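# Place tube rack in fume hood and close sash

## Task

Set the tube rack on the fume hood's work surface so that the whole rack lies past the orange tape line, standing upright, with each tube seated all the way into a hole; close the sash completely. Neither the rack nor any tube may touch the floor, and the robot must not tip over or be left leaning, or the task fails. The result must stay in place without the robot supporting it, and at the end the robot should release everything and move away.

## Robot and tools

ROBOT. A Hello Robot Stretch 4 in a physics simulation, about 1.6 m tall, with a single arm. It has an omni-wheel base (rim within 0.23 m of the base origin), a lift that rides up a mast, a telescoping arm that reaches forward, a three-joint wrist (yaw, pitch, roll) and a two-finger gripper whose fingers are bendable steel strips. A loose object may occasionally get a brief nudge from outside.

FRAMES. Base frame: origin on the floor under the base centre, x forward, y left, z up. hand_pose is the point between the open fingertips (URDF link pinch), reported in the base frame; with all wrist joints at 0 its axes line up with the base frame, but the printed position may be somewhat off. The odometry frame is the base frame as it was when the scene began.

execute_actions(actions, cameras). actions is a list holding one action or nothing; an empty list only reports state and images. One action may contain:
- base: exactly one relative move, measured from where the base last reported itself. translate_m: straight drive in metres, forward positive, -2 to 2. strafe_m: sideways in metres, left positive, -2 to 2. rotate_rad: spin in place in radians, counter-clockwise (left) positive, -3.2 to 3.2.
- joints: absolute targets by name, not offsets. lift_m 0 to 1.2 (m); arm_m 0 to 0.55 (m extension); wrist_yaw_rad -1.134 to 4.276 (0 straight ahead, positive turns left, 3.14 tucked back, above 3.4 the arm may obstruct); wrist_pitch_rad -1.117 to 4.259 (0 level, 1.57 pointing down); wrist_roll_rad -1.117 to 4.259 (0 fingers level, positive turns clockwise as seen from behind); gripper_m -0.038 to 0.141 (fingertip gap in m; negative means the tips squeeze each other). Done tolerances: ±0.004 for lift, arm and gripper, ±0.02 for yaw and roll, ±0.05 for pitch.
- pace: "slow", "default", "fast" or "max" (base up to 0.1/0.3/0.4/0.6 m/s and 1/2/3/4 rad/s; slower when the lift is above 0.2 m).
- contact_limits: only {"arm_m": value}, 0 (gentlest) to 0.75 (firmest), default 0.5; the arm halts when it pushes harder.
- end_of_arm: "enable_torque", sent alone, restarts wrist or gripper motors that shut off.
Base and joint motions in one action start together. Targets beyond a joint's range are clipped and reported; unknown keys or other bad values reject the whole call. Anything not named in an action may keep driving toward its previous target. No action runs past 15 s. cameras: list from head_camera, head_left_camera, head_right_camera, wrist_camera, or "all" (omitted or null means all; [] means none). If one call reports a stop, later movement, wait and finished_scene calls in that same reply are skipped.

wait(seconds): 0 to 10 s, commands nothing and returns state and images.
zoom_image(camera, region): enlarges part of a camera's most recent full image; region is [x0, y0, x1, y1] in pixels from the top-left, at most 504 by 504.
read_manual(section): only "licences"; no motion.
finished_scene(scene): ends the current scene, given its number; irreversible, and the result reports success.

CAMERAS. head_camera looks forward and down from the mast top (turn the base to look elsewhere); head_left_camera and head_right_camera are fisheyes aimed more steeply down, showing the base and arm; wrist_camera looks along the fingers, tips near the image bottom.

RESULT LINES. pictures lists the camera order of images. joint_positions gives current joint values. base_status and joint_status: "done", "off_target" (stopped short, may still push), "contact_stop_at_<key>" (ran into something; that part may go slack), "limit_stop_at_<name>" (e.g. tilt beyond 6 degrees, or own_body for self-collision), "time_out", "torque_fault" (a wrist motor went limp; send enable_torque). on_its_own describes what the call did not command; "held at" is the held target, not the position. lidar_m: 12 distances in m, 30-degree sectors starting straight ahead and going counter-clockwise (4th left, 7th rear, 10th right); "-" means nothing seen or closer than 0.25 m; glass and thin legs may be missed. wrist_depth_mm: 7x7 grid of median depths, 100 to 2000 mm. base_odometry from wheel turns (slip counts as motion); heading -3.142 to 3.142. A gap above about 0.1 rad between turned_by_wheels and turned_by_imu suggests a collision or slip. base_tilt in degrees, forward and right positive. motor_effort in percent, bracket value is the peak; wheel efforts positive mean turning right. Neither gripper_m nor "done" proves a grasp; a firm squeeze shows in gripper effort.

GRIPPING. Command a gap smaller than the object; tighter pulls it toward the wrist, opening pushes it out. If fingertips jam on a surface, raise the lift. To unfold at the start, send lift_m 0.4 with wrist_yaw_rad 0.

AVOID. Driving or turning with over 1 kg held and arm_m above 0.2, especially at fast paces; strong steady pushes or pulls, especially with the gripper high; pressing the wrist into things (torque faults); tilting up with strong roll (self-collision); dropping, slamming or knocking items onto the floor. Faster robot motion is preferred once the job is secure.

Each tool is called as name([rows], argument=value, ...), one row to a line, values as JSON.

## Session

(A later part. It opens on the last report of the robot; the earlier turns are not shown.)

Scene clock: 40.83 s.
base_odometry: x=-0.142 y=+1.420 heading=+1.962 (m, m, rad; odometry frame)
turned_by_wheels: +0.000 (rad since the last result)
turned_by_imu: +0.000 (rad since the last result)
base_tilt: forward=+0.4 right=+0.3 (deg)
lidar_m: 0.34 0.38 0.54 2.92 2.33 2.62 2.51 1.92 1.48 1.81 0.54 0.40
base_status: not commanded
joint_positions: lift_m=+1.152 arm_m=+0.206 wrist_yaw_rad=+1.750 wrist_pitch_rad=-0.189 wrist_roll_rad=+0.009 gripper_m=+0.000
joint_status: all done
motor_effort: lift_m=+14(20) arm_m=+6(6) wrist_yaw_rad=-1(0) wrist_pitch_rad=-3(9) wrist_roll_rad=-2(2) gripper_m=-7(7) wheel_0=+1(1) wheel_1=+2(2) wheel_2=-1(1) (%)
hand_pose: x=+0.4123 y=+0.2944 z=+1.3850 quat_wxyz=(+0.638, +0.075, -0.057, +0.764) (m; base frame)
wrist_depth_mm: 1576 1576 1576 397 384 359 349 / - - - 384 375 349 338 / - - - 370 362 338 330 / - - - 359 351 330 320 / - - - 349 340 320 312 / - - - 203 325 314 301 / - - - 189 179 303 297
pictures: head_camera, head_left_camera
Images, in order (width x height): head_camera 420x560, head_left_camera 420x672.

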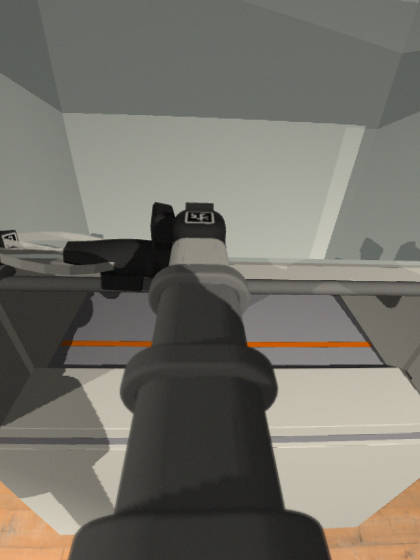

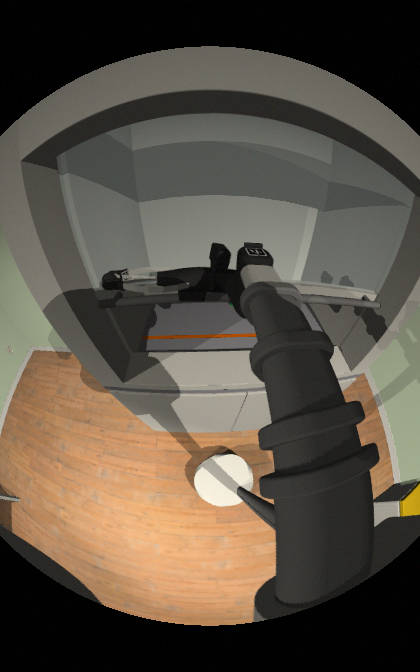

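execute_actions([
  {"joints": {"lift_m": 0.88}, "pace": "slow"},
], cameras=["head_camera"])

Scene clock: 41.83 s.
base_odometry: x=-0.142 y=+1.420 heading=+1.961 (m, m, rad; odometry frame)
turned_by_wheels: +0.000 (rad since the last result)
turned_by_imu: +0.000 (rad since the last result)
base_tilt: forward=+0.3 right=+0.3 (deg)
lidar_m: 0.35 0.39 0.54 2.93 2.34 2.62 2.52 1.91 1.50 1.82 0.54 0.40
base_status: not commanded
joint_positions: lift_m=+1.139 arm_m=+0.206 wrist_yaw_rad=+1.750 wrist_pitch_rad=-0.189 wrist_roll_rad=+0.008 gripper_m=+0.000
joint_status: lift_m contact_stop (moved -0.014 of -0.272)
on_its_own: lift_m is slack since a contact_stop (your +0.880 is given up)
motor_effort: lift_m=+18(18) arm_m=+5(6) wrist_yaw_rad=+0(6) wrist_pitch_rad=-6(38) wrist_roll_rad=+0(5) gripper_m=-7(7) wheel_0=+1(1) wheel_1=+1(2) wheel_2=-2(2) (%)
hand_pose: x=+0.4125 y=+0.2944 z=+1.3711 quat_wxyz=(+0.638, +0.075, -0.057, +0.764) (m; base frame)
wrist_depth_mm: 1618 1618 1618 394 382 362 347 / - - - 377 373 351 338 / - - - 373 364 340 327 / - - - 357 347 329 320 / - - - 349 338 320 310 / - - - 204 329 312 303 / - - - 189 179 303 296
pictures: head_camera
Images, in order (width x height): head_camera 420x560.

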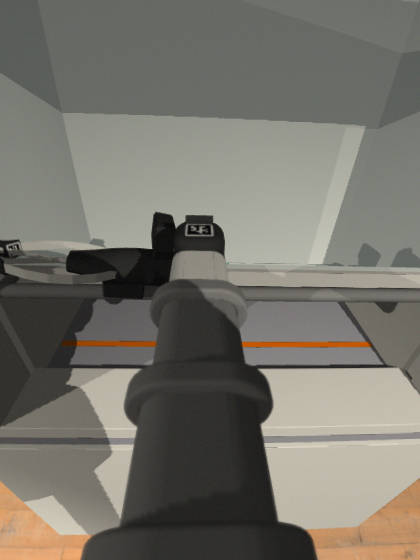

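execute_actions([
  {"joints": {"lift_m": 0.88}, "pace": "fast"},
], cameras=[])

Scene clock: 42.73 s.
base_odometry: x=-0.142 y=+1.420 heading=+1.961 (m, m, rad; odometry frame)
turned_by_wheels: +0.000 (rad since the last result)
turned_by_imu: +0.000 (rad since the last result)
base_tilt: forward=+0.4 right=+0.3 (deg)
lidar_m: 0.35 0.36 0.55 2.93 2.33 2.63 2.54 1.92 1.52 1.79 0.53 0.37
base_status: not commanded
joint_positions: lift_m=+1.119 arm_m=+0.206 wrist_yaw_rad=+1.750 wrist_pitch_rad=-0.188 wrist_roll_rad=+0.008 gripper_m=+0.000
joint_status: lift_m contact_stop (moved -0.020 of -0.259)
on_its_own: lift_m is slack since a contact_stop (your +0.880 is given up)
motor_effort: lift_m=+18(18) arm_m=+4(5) wrist_yaw_rad=+0(7) wrist_pitch_rad=-8(53) wrist_roll_rad=+1(14) gripper_m=-7(7) wheel_0=+0(1) wheel_1=-2(2) wheel_2=-1(2) (%)
hand_pose: x=+0.4127 y=+0.2945 z=+1.3508 quat_wxyz=(+0.638, +0.075, -0.057, +0.764) (m; base frame)
wrist_depth_mm: 1618 1618 1618 394 382 359 347 / - - - 382 373 349 338 / - - - 368 362 338 327 / - - - 357 349 329 320 / - - - 347 338 319 310 / - - - 203 327 310 304 / - - - 188 179 304 296
pictures: none
No camera images: the call's "cameras" was empty. Leave "cameras" out to get every camera's image.

execute_actions([
  {"joints": {"lift_m": 0.88}, "pace": "fast"},
], cameras=[])

Scene clock: 43.70 s.
base_odometry: x=-0.142 y=+1.420 heading=+1.961 (m, m, rad; odometry frame)
turned_by_wheels: +0.000 (rad since the last result)
turned_by_imu: +0.000 (rad since the last result)
base_tilt: forward=+0.4 right=+0.2 (deg)
lidar_m: 0.36 0.38 0.54 2.92 2.33 2.65 2.52 1.95 1.52 1.81 0.53 0.40
base_status: not commanded
joint_positions: lift_m=+1.093 arm_m=+0.207 wrist_yaw_rad=+1.750 wrist_pitch_rad=-0.188 wrist_roll_rad=+0.008 gripper_m=+0.000
joint_status: lift_m contact_stop (moved -0.025 of -0.239)
on_its_own: lift_m is slack since a contact_stop (your +0.880 is given up)
motor_effort: lift_m=+18(20) arm_m=+3(4) wrist_yaw_rad=+0(9) wrist_pitch_rad=-8(55) wrist_roll_rad=+0(17) gripper_m=-7(8) wheel_0=+0(0) wheel_1=-1(1) wheel_2=-1(1) (%)
hand_pose: x=+0.4129 y=+0.2945 z=+1.3255 quat_wxyz=(+0.638, +0.075, -0.057, +0.764) (m; base frame)
wrist_depth_mm: 1661 1661 1661 397 382 359 347 / - - - 379 373 347 338 / - - - 368 362 338 329 / - - - 357 351 329 320 / - - - 347 338 320 310 / - - - 203 325 310 303 / - - - 189 179 301 293
pictures: none
No camera images: the call's "cameras" was empty. Leave "cameras" out to get every camera's image.

execute_actions([
  {"joints": {"lift_m": 0.88}, "pace": "fast"},
], cameras=[])

Scene clock: 44.57 s.
base_odometry: x=-0.142 y=+1.420 heading=+1.961 (m, m, rad; odometry frame)
turned_by_wheels: +0.000 (rad since the last result)
turned_by_imu: +0.000 (rad since the last result)
base_tilt: forward=+0.4 right=+0.3 (deg)
lidar_m: 0.34 0.39 0.54 2.94 2.33 2.62 2.51 1.91 1.53 1.81 0.51 0.40
base_status: not commanded
joint_positions: lift_m=+1.068 arm_m=+0.207 wrist_yaw_rad=+1.750 wrist_pitch_rad=-0.188 wrist_roll_rad=+0.008 gripper_m=+0.000
joint_status: lift_m contact_stop (moved -0.025 of -0.213)
on_its_own: lift_m is slack since a contact_stop (your +0.880 is given up)
motor_effort: lift_m=+18(18) arm_m=+2(3) wrist_yaw_rad=+0(9) wrist_pitch_rad=-8(55) wrist_roll_rad=+0(15) gripper_m=-7(7) wheel_0=+0(0) wheel_1=-1(2) wheel_2=-1(1) (%)
hand_pose: x=+0.4130 y=+0.2945 z=+1.3002 quat_wxyz=(+0.638, +0.075, -0.057, +0.764) (m; base frame)
wrist_depth_mm: 1708 1708 1708 394 382 359 347 / - - - 382 375 349 338 / - - - 370 359 338 329 / - - - 357 349 329 319 / - - - 347 338 320 310 / - - - 203 327 310 303 / - - - 189 179 304 294
pictures: none
No camera images: the call's "cameras" was empty. Leave "cameras" out to get every camera's image.

execute_actions([
  {"joints": {"lift_m": 0.88}, "pace": "fast"},
], cameras=["head_camera"])

Scene clock: 45.43 s.
base_odometry: x=-0.142 y=+1.420 heading=+1.961 (m, m, rad; odometry frame)
turned_by_wheels: +0.000 (rad since the last result)
turned_by_imu: +0.000 (rad since the last result)
base_tilt: forward=+0.5 right=+0.3 (deg)
lidar_m: 0.35 0.39 0.55 2.93 2.34 2.64 2.52 1.89 1.52 1.80 0.56 0.39
base_status: not commanded
joint_positions: lift_m=+1.043 arm_m=+0.207 wrist_yaw_rad=+1.750 wrist_pitch_rad=-0.188 wrist_roll_rad=+0.008 gripper_m=+0.000
joint_status: lift_m contact_stop (moved -0.025 of -0.188)
on_its_own: lift_m is slack since a contact_stop (your +0.880 is given up)
motor_effort: lift_m=+18(17) arm_m=+2(2) wrist_yaw_rad=-1(9) wrist_pitch_rad=-9(56) wrist_roll_rad=+0(15) gripper_m=-9(7) wheel_0=-1(0) wheel_1=-2(2) wheel_2=-1(1) (%)
hand_pose: x=+0.4131 y=+0.2945 z=+1.2749 quat_wxyz=(+0.638, +0.075, -0.057, +0.764) (m; base frame)
wrist_depth_mm: 1756 1756 1756 394 387 357 347 / - - - 384 375 351 336 / - - - 370 362 340 329 / - - - 355 349 329 320 / - - - 345 340 320 312 / - - - 203 329 312 303 / - - - 189 179 303 296
pictures: head_camera
Images, in order (width x height): head_camera 420x560.

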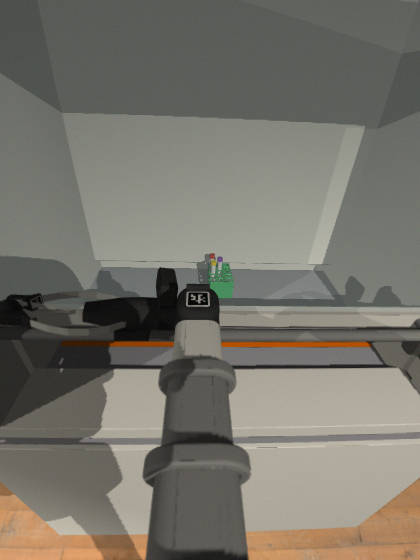

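execute_actions([
  {"joints": {"lift_m": 0.88}, "pace": "fast"},
], cameras=[])

Scene clock: 46.40 s.
base_odometry: x=-0.142 y=+1.420 heading=+1.961 (m, m, rad; odometry frame)
turned_by_wheels: +0.000 (rad since the last result)
turned_by_imu: +0.000 (rad since the last result)
base_tilt: forward=+0.3 right=+0.5 (deg)
lidar_m: 0.35 0.38 0.53 2.91 2.32 2.65 2.53 1.94 1.53 1.78 0.55 0.38
base_status: not commanded
joint_positions: lift_m=+1.017 arm_m=+0.207 wrist_yaw_rad=+1.750 wrist_pitch_rad=-0.188 wrist_roll_rad=+0.008 gripper_m=+0.000
joint_status: lift_m contact_stop (moved -0.025 of -0.163)
on_its_own: lift_m is slack since a contact_stop (your +0.880 is given up)
motor_effort: lift_m=+18(17) arm_m=+2(2) wrist_yaw_rad=-1(9) wrist_pitch_rad=-9(55) wrist_roll_rad=+0(14) gripper_m=-8(9) wheel_0=-1(1) wheel_1=-1(2) wheel_2=-1(1) (%)
hand_pose: x=+0.4131 y=+0.2945 z=+1.2495 quat_wxyz=(+0.638, +0.075, -0.057, +0.764) (m; base frame)
wrist_depth_mm: 1756 1756 1808 397 387 359 349 / - - - 384 373 349 338 / - - - 370 364 338 329 / - - - 357 349 329 320 / - - - 349 338 320 310 / - - - 203 329 312 303 / - - - 189 179 303 296
pictures: none
No camera images: the call's "cameras" was empty. Leave "cameras" out to get every camera's image.

execute_actions([
  {"joints": {"lift_m": 0.86}, "pace": "fast"},
], cameras=[])

Scene clock: 47.30 s.
base_odometry: x=-0.142 y=+1.420 heading=+1.961 (m, m, rad; odometry frame)
turned_by_wheels: +0.000 (rad since the last result)
turned_by_imu: +0.000 (rad since the last result)
base_tilt: forward=+0.4 right=+0.3 (deg)
lidar_m: 0.36 0.39 0.54 2.93 2.35 2.59 2.53 1.89 1.53 1.82 0.56 0.36
base_status: not commanded
joint_positions: lift_m=+0.992 arm_m=+0.207 wrist_yaw_rad=+1.750 wrist_pitch_rad=-0.188 wrist_roll_rad=+0.008 gripper_m=+0.000
joint_status: lift_m contact_stop (moved -0.025 of -0.157)
on_its_own: lift_m is slack since a contact_stop (your +0.860 is given up)
motor_effort: lift_m=+18(18) arm_m=+2(2) wrist_yaw_rad=+0(9) wrist_pitch_rad=-8(54) wrist_roll_rad=+0(15) gripper_m=-7(8) wheel_0=-1(1) wheel_1=-1(2) wheel_2=-1(1) (%)
hand_pose: x=+0.4131 y=+0.2945 z=+1.2242 quat_wxyz=(+0.638, +0.075, -0.057, +0.764) (m; base frame)
wrist_depth_mm: 1863 1756 1863 397 384 362 349 / - - - 379 373 351 338 / - - - 368 362 340 329 / - - - 357 349 330 320 / - - - 349 338 320 312 / - - - 203 330 310 304 / - - - 189 179 304 294
pictures: none
No camera images: the call's "cameras" was empty. Leave "cameras" out to get every camera's image.

execute_actions([
  {"joints": {"lift_m": 0.86}, "pace": "fast"},
], cameras=[])

Scene clock: 48.27 s.
base_odometry: x=-0.142 y=+1.420 heading=+1.961 (m, m, rad; odometry frame)
turned_by_wheels: +0.000 (rad since the last result)
turned_by_imu: +0.000 (rad since the last result)
base_tilt: forward=+0.5 right=+0.3 (deg)
lidar_m: 0.36 0.38 0.54 2.93 2.35 2.61 2.54 1.92 1.51 1.78 0.56 0.36
base_status: not commanded
joint_positions: lift_m=+0.967 arm_m=+0.207 wrist_yaw_rad=+1.750 wrist_pitch_rad=-0.188 wrist_roll_rad=+0.008 gripper_m=+0.000
joint_status: lift_m contact_stop (moved -0.025 of -0.132)
on_its_own: lift_m is slack since a contact_stop (your +0.860 is given up)
motor_effort: lift_m=+18(21) arm_m=+1(1) wrist_yaw_rad=-1(9) wrist_pitch_rad=-7(54) wrist_roll_rad=+0(15) gripper_m=-8(7) wheel_0=-1(2) wheel_1=-1(2) wheel_2=-1(1) (%)
hand_pose: x=+0.4131 y=+0.2945 z=+1.1989 quat_wxyz=(+0.638, +0.075, -0.057, +0.764) (m; base frame)
wrist_depth_mm: 1863 1863 1921 394 387 359 347 / - - - 382 375 349 336 / - - - 368 364 340 329 / - - - 359 349 329 320 / - - - 347 338 320 312 / - - - 203 329 312 304 / - - - 189 179 304 296
pictures: none
No camera images: the call's "cameras" was empty. Leave "cameras" out to get every camera's image.

execute_actions([
  {"joints": {"lift_m": 0.85}, "pace": "fast"},
], cameras=[])

Scene clock: 49.27 s.
base_odometry: x=-0.142 y=+1.420 heading=+1.961 (m, m, rad; odometry frame)
turned_by_wheels: +0.000 (rad since the last result)
turned_by_imu: +0.000 (rad since the last result)
base_tilt: forward=+0.4 right=+0.3 (deg)
lidar_m: 0.36 0.38 0.56 2.93 2.36 2.60 2.54 1.91 1.52 1.81 0.53 0.38
base_status: not commanded
joint_positions: lift_m=+0.941 arm_m=+0.207 wrist_yaw_rad=+1.750 wrist_pitch_rad=-0.188 wrist_roll_rad=+0.008 gripper_m=+0.000
joint_status: lift_m contact_stop (moved -0.025 of -0.117)
on_its_own: lift_m is slack since a contact_stop (your +0.850 is given up)
motor_effort: lift_m=+18(20) arm_m=+1(1) wrist_yaw_rad=-1(9) wrist_pitch_rad=-8(54) wrist_roll_rad=+0(14) gripper_m=-7(8) wheel_0=-1(2) wheel_1=-1(1) wheel_2=-1(1) (%)
hand_pose: x=+0.4132 y=+0.2945 z=+1.1735 quat_wxyz=(+0.638, +0.075, -0.057, +0.764) (m; base frame)
wrist_depth_mm: 1921 1921 1921 397 387 359 349 / - - - 384 375 349 338 / - - - 370 364 340 329 / - - - 359 353 329 319 / - - - 349 338 322 310 / - - - 203 329 310 304 / - - - 188 179 304 297
pictures: none
No camera images: the call's "cameras" was empty. Leave "cameras" out to get every camera's image.

execute_actions([
  {"joints": {"lift_m": 0.84}, "pace": "fast"},
], cameras=[])

Scene clock: 50.23 s.
base_odometry: x=-0.142 y=+1.420 heading=+1.961 (m, m, rad; odometry frame)
turned_by_wheels: +0.000 (rad since the last result)
turned_by_imu: +0.000 (rad since the last result)
base_tilt: forward=+0.5 right=+0.2 (deg)
lidar_m: 0.35 0.40 0.55 2.93 2.31 2.63 2.54 1.91 1.50 1.81 0.53 0.39
base_status: not commanded
joint_positions: lift_m=+0.916 arm_m=+0.207 wrist_yaw_rad=+1.750 wrist_pitch_rad=-0.188 wrist_roll_rad=+0.008 gripper_m=+0.000
joint_status: lift_m contact_stop (moved -0.025 of -0.101)
on_its_own: lift_m is slack since a contact_stop (your +0.840 is given up)
motor_effort: lift_m=+18(19) arm_m=+1(1) wrist_yaw_rad=+0(9) wrist_pitch_rad=-9(54) wrist_roll_rad=+0(14) gripper_m=-7(7) wheel_0=-2(2) wheel_1=-1(1) wheel_2=-1(1) (%)
hand_pose: x=+0.4132 y=+0.2945 z=+1.1481 quat_wxyz=(+0.638, +0.075, -0.057, +0.764) (m; base frame)
wrist_depth_mm: 1921 1863 1921 397 389 362 349 / - - - 382 377 349 340 / - - - 370 364 338 329 / - - - 357 349 329 319 / - - - 349 342 320 314 / - - - 203 329 312 304 / - - - 188 179 304 296
pictures: none
No camera images: the call's "cameras" was empty. Leave "cameras" out to get every camera's image.

execute_actions([
  {"joints": {"lift_m": 0.83}, "pace": "fast"},
], cameras=["head_camera"])

Scene clock: 55.23 s.
base_odometry: x=-0.142 y=+1.420 heading=+1.961 (m, m, rad; odometry frame)
turned_by_wheels: +0.000 (rad since the last result)
turned_by_imu: +0.001 (rad since the last result)
base_tilt: forward=+0.4 right=+0.4 (deg)
lidar_m: 0.34 0.38 0.53 2.93 2.33 2.63 2.53 1.93 1.49 1.81 0.55 0.40
base_status: not commanded
joint_positions: lift_m=+0.891 arm_m=+0.207 wrist_yaw_rad=+1.750 wrist_pitch_rad=-0.188 wrist_roll_rad=+0.008 gripper_m=+0.000
joint_status: lift_m contact_stop (moved -0.025 of -0.086)
on_its_own: lift_m is slack since a contact_stop (your +0.830 is given up)
motor_effort: lift_m=+18(20) arm_m=+1(1) wrist_yaw_rad=-1(9) wrist_pitch_rad=-9(54) wrist_roll_rad=+0(15) gripper_m=-8(7) wheel_0=-2(2) wheel_1=-1(2) wheel_2=+0(1) (%)
hand_pose: x=+0.4132 y=+0.2945 z=+1.1228 quat_wxyz=(+0.638, +0.075, -0.057, +0.764) (m; base frame)
wrist_depth_mm: 1921 - - 397 387 362 351 / - - - 384 375 347 338 / - - - 373 364 340 329 / - - - 359 351 329 320 / - - - 347 340 322 314 / - - - 202 330 312 303 / - - - 189 179 303 298
pictures: head_camera
Images, in order (width x height): head_camera 420x560.

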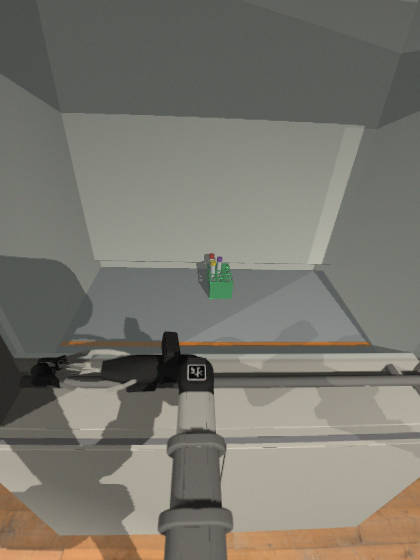

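execute_actions([
  {"joints": {"lift_m": 0.84}},
], cameras=[])

Scene clock: 56.20 s.
base_odometry: x=-0.142 y=+1.420 heading=+1.961 (m, m, rad; odometry frame)
turned_by_wheels: +0.000 (rad since the last result)
turned_by_imu: +0.000 (rad since the last result)
base_tilt: forward=+0.3 right=+0.2 (deg)
lidar_m: 0.35 0.38 0.55 2.95 2.32 2.64 2.52 1.90 1.53 1.83 0.53 0.39
base_status: not commanded
joint_positions: lift_m=+0.869 arm_m=+0.207 wrist_yaw_rad=+1.750 wrist_pitch_rad=-0.188 wrist_roll_rad=+0.008 gripper_m=+0.000
joint_status: lift_m contact_stop (moved -0.021 of -0.051)
on_its_own: lift_m is slack since a contact_stop (your +0.840 is given up)
motor_effort: lift_m=+18(15) arm_m=+1(1) wrist_yaw_rad=+0(7) wrist_pitch_rad=-7(44) wrist_roll_rad=+0(10) gripper_m=-8(8) wheel_0=-1(2) wheel_1=-2(2) wheel_2=-1(1) (%)
hand_pose: x=+0.4132 y=+0.2944 z=+1.1015 quat_wxyz=(+0.638, +0.075, -0.057, +0.764) (m; base frame)
wrist_depth_mm: - - - 399 389 364 349 / - - - 382 377 351 340 / - - - 370 364 342 329 / - - - 357 351 330 320 / - - - 349 340 324 315 / - - - 202 329 314 306 / - - - 189 179 304 297
pictures: none
No camera images: the call's "cameras" was empty. Leave "cameras" out to get every camera's image.

execute_actions([
  {"joints": {"lift_m": 0.852}, "pace": "slow"},
], cameras=[])

Scene clock: 57.27 s.
base_odometry: x=-0.142 y=+1.420 heading=+1.961 (m, m, rad; odometry frame)
turned_by_wheels: +0.000 (rad since the last result)
turned_by_imu: +0.000 (rad since the last result)
base_tilt: forward=+0.5 right=+0.1 (deg)
lidar_m: 0.36 0.38 0.52 2.92 2.36 2.61 2.53 1.91 1.47 1.81 0.54 0.38
base_status: not commanded
joint_positions: lift_m=+0.858 arm_m=+0.207 wrist_yaw_rad=+1.749 wrist_pitch_rad=-0.191 wrist_roll_rad=+0.008 gripper_m=+0.000
joint_status: lift_m contact_stop (moved -0.012 of -0.017)
on_its_own: lift_m is slack since a contact_stop (your +0.852 is given up)
motor_effort: lift_m=+18(19) arm_m=+1(1) wrist_yaw_rad=+2(8) wrist_pitch_rad=+1(30) wrist_roll_rad=+0(0) gripper_m=-7(7) wheel_0=-1(2) wheel_1=-1(2) wheel_2=-2(2) (%)
hand_pose: x=+0.4134 y=+0.2943 z=+1.0908 quat_wxyz=(+0.638, +0.076, -0.058, +0.764) (m; base frame)
wrist_depth_mm: - - - 397 389 364 353 / - - - 387 375 353 342 / - - - 375 362 342 330 / - - - 359 351 332 322 / - - - 347 340 322 315 / - - - 204 329 314 304 / - - - 189 179 304 298
pictures: none
No camera images: the call's "cameras" was empty. Leave "cameras" out to get every camera's image.

execute_actions([
  {"joints": {"lift_m": 0.845}, "pace": "slow"},
], cameras=["head_camera"])

Scene clock: 60.00 s.
base_odometry: x=-0.142 y=+1.420 heading=+1.961 (m, m, rad; odometry frame)
turned_by_wheels: +0.000 (rad since the last result)
turned_by_imu: +0.001 (rad since the last result)
base_tilt: forward=+0.3 right=+0.2 (deg)
lidar_m: 0.37 0.37 0.55 2.95 2.35 2.62 2.53 1.93 1.50 1.79 0.56 0.39
base_status: not commanded
joint_positions: lift_m=+0.846 arm_m=+0.207 wrist_yaw_rad=+1.751 wrist_pitch_rad=-0.197 wrist_roll_rad=+0.008 gripper_m=+0.000
joint_status: all done
motor_effort: lift_m=+6(18) arm_m=+1(1) wrist_yaw_rad=-3(6) wrist_pitch_rad=+17(30) wrist_roll_rad=-1(1) gripper_m=-7(7) wheel_0=-1(2) wheel_1=-1(1) wheel_2=-2(2) (%)
hand_pose: x=+0.4130 y=+0.2940 z=+1.0806 quat_wxyz=(+0.637, +0.078, -0.060, +0.764) (m; base frame)
wrist_depth_mm: - - - 402 392 364 353 / - - - 387 379 355 343 / - - - 377 368 343 332 / - - - 362 349 332 322 / - - - 349 343 322 315 / - - - 203 332 312 304 / - - - 189 179 303 298
pictures: head_camera
Images, in order (width x height): head_camera 420x560.

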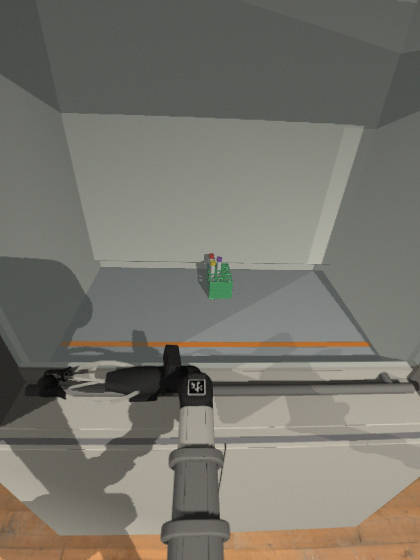

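It was still moving; one more small step.

execute_actions([
  {"joints": {"lift_m": 0.834}, "pace": "slow"},
], cameras=[])

Scene clock: 60.90 s.
base_odometry: x=-0.142 y=+1.420 heading=+1.961 (m, m, rad; odometry frame)
turned_by_wheels: +0.000 (rad since the last result)
turned_by_imu: +0.000 (rad since the last result)
base_tilt: forward=+0.3 right=+0.3 (deg)
lidar_m: 0.33 0.38 0.54 2.94 2.33 2.64 2.53 1.92 1.53 1.82 0.52 0.38
base_status: not commanded
joint_positions: lift_m=+0.848 arm_m=+0.207 wrist_yaw_rad=+1.750 wrist_pitch_rad=-0.194 wrist_roll_rad=+0.009 gripper_m=+0.000
joint_status: lift_m contact_stop (moved +0.002 of -0.012)
on_its_own: lift_m is slack since a contact_stop (your +0.834 is given up)
motor_effort: lift_m=+14(12) arm_m=+1(1) wrist_yaw_rad=-1(9) wrist_pitch_rad=+9(39) wrist_roll_rad=-1(2) gripper_m=-7(7) wheel_0=-1(1) wheel_1=-1(1) wheel_2=-2(2) (%)
hand_pose: x=+0.4132 y=+0.2941 z=+1.0820 quat_wxyz=(+0.638, +0.077, -0.059, +0.764) (m; base frame)
wrist_depth_mm: - - - 397 389 364 351 / - - - 387 379 353 342 / - - - 373 364 343 330 / - - - 362 353 332 322 / - - - 347 340 322 314 / - - - 202 332 314 306 / - - - 189 179 304 296
pictures: none
No camera images: the call's "cameras" was empty. Leave "cameras" out to get every camera's image.

Bottomed out. Move clear.

execute_actions([
  {"base": {"translate_m": -0.3}, "joints": {"lift_m": 0.885, "arm_m": 0.0}, "pace": "fast"},
], cameras=["head_camera"])

Scene clock: 63.17 s.
base_odometry: x=-0.028 y=+1.143 heading=+1.961 (m, m, rad; odometry frame)
turned_by_wheels: +0.000 (rad since the last result)
turned_by_imu: +0.002 (rad since the last result)
base_tilt: forward=+0.4 right=+0.3 (deg)
lidar_m: 0.65 0.68 2.21 2.24 2.29 2.32 2.22 1.91 1.40 1.38 0.96 0.67
base_status: done
joint_positions: lift_m=+0.885 arm_m=+0.002 wrist_yaw_rad=+1.750 wrist_pitch_rad=-0.188 wrist_roll_rad=+0.008 gripper_m=+0.000
joint_status: all done
motor_effort: lift_m=+20(20) arm_m=-6(7) wrist_yaw_rad=-1(3) wrist_pitch_rad=-7(6) wrist_roll_rad=-1(0) gripper_m=-7(8) wheel_0=-1(9) wheel_1=-2(6) wheel_2=-1(11) (%)
hand_pose: x=+0.2082 y=+0.2945 z=+1.1169 quat_wxyz=(+0.638, +0.075, -0.057, +0.764) (m; base frame)
wrist_depth_mm: - - - - - - - / - - - - - - - / - - - - - - - / - - - - - - - / - - - - - - - / - - - 203 - - - / - - - 189 178 - -
pictures: head_camera
Images, in order (width x height): head_camera 420x560.

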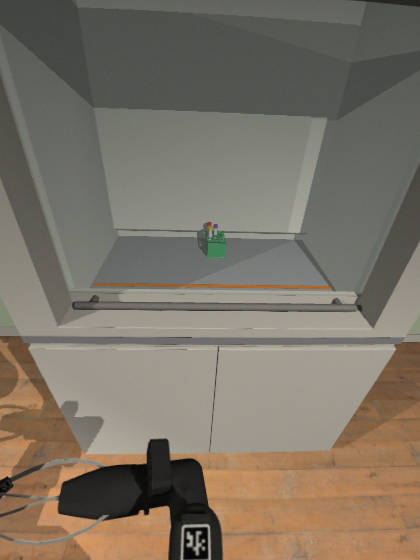

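zoom_image(camera="head_camera", region=[50, 200, 260, 350])

Region (50, 200, 260, 350) of head_camera's 420x560 image, scaled by 2.400, with more detail than that image has; it fills the top 360 rows of this view, and the rest is white.

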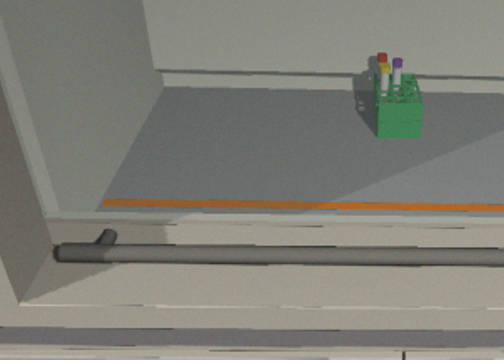

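The sash stopped where I expected it to, and the rack is upright beyond the tape with its tubes seated.

finished_scene(scene=2)

The scene is finished: the task was done.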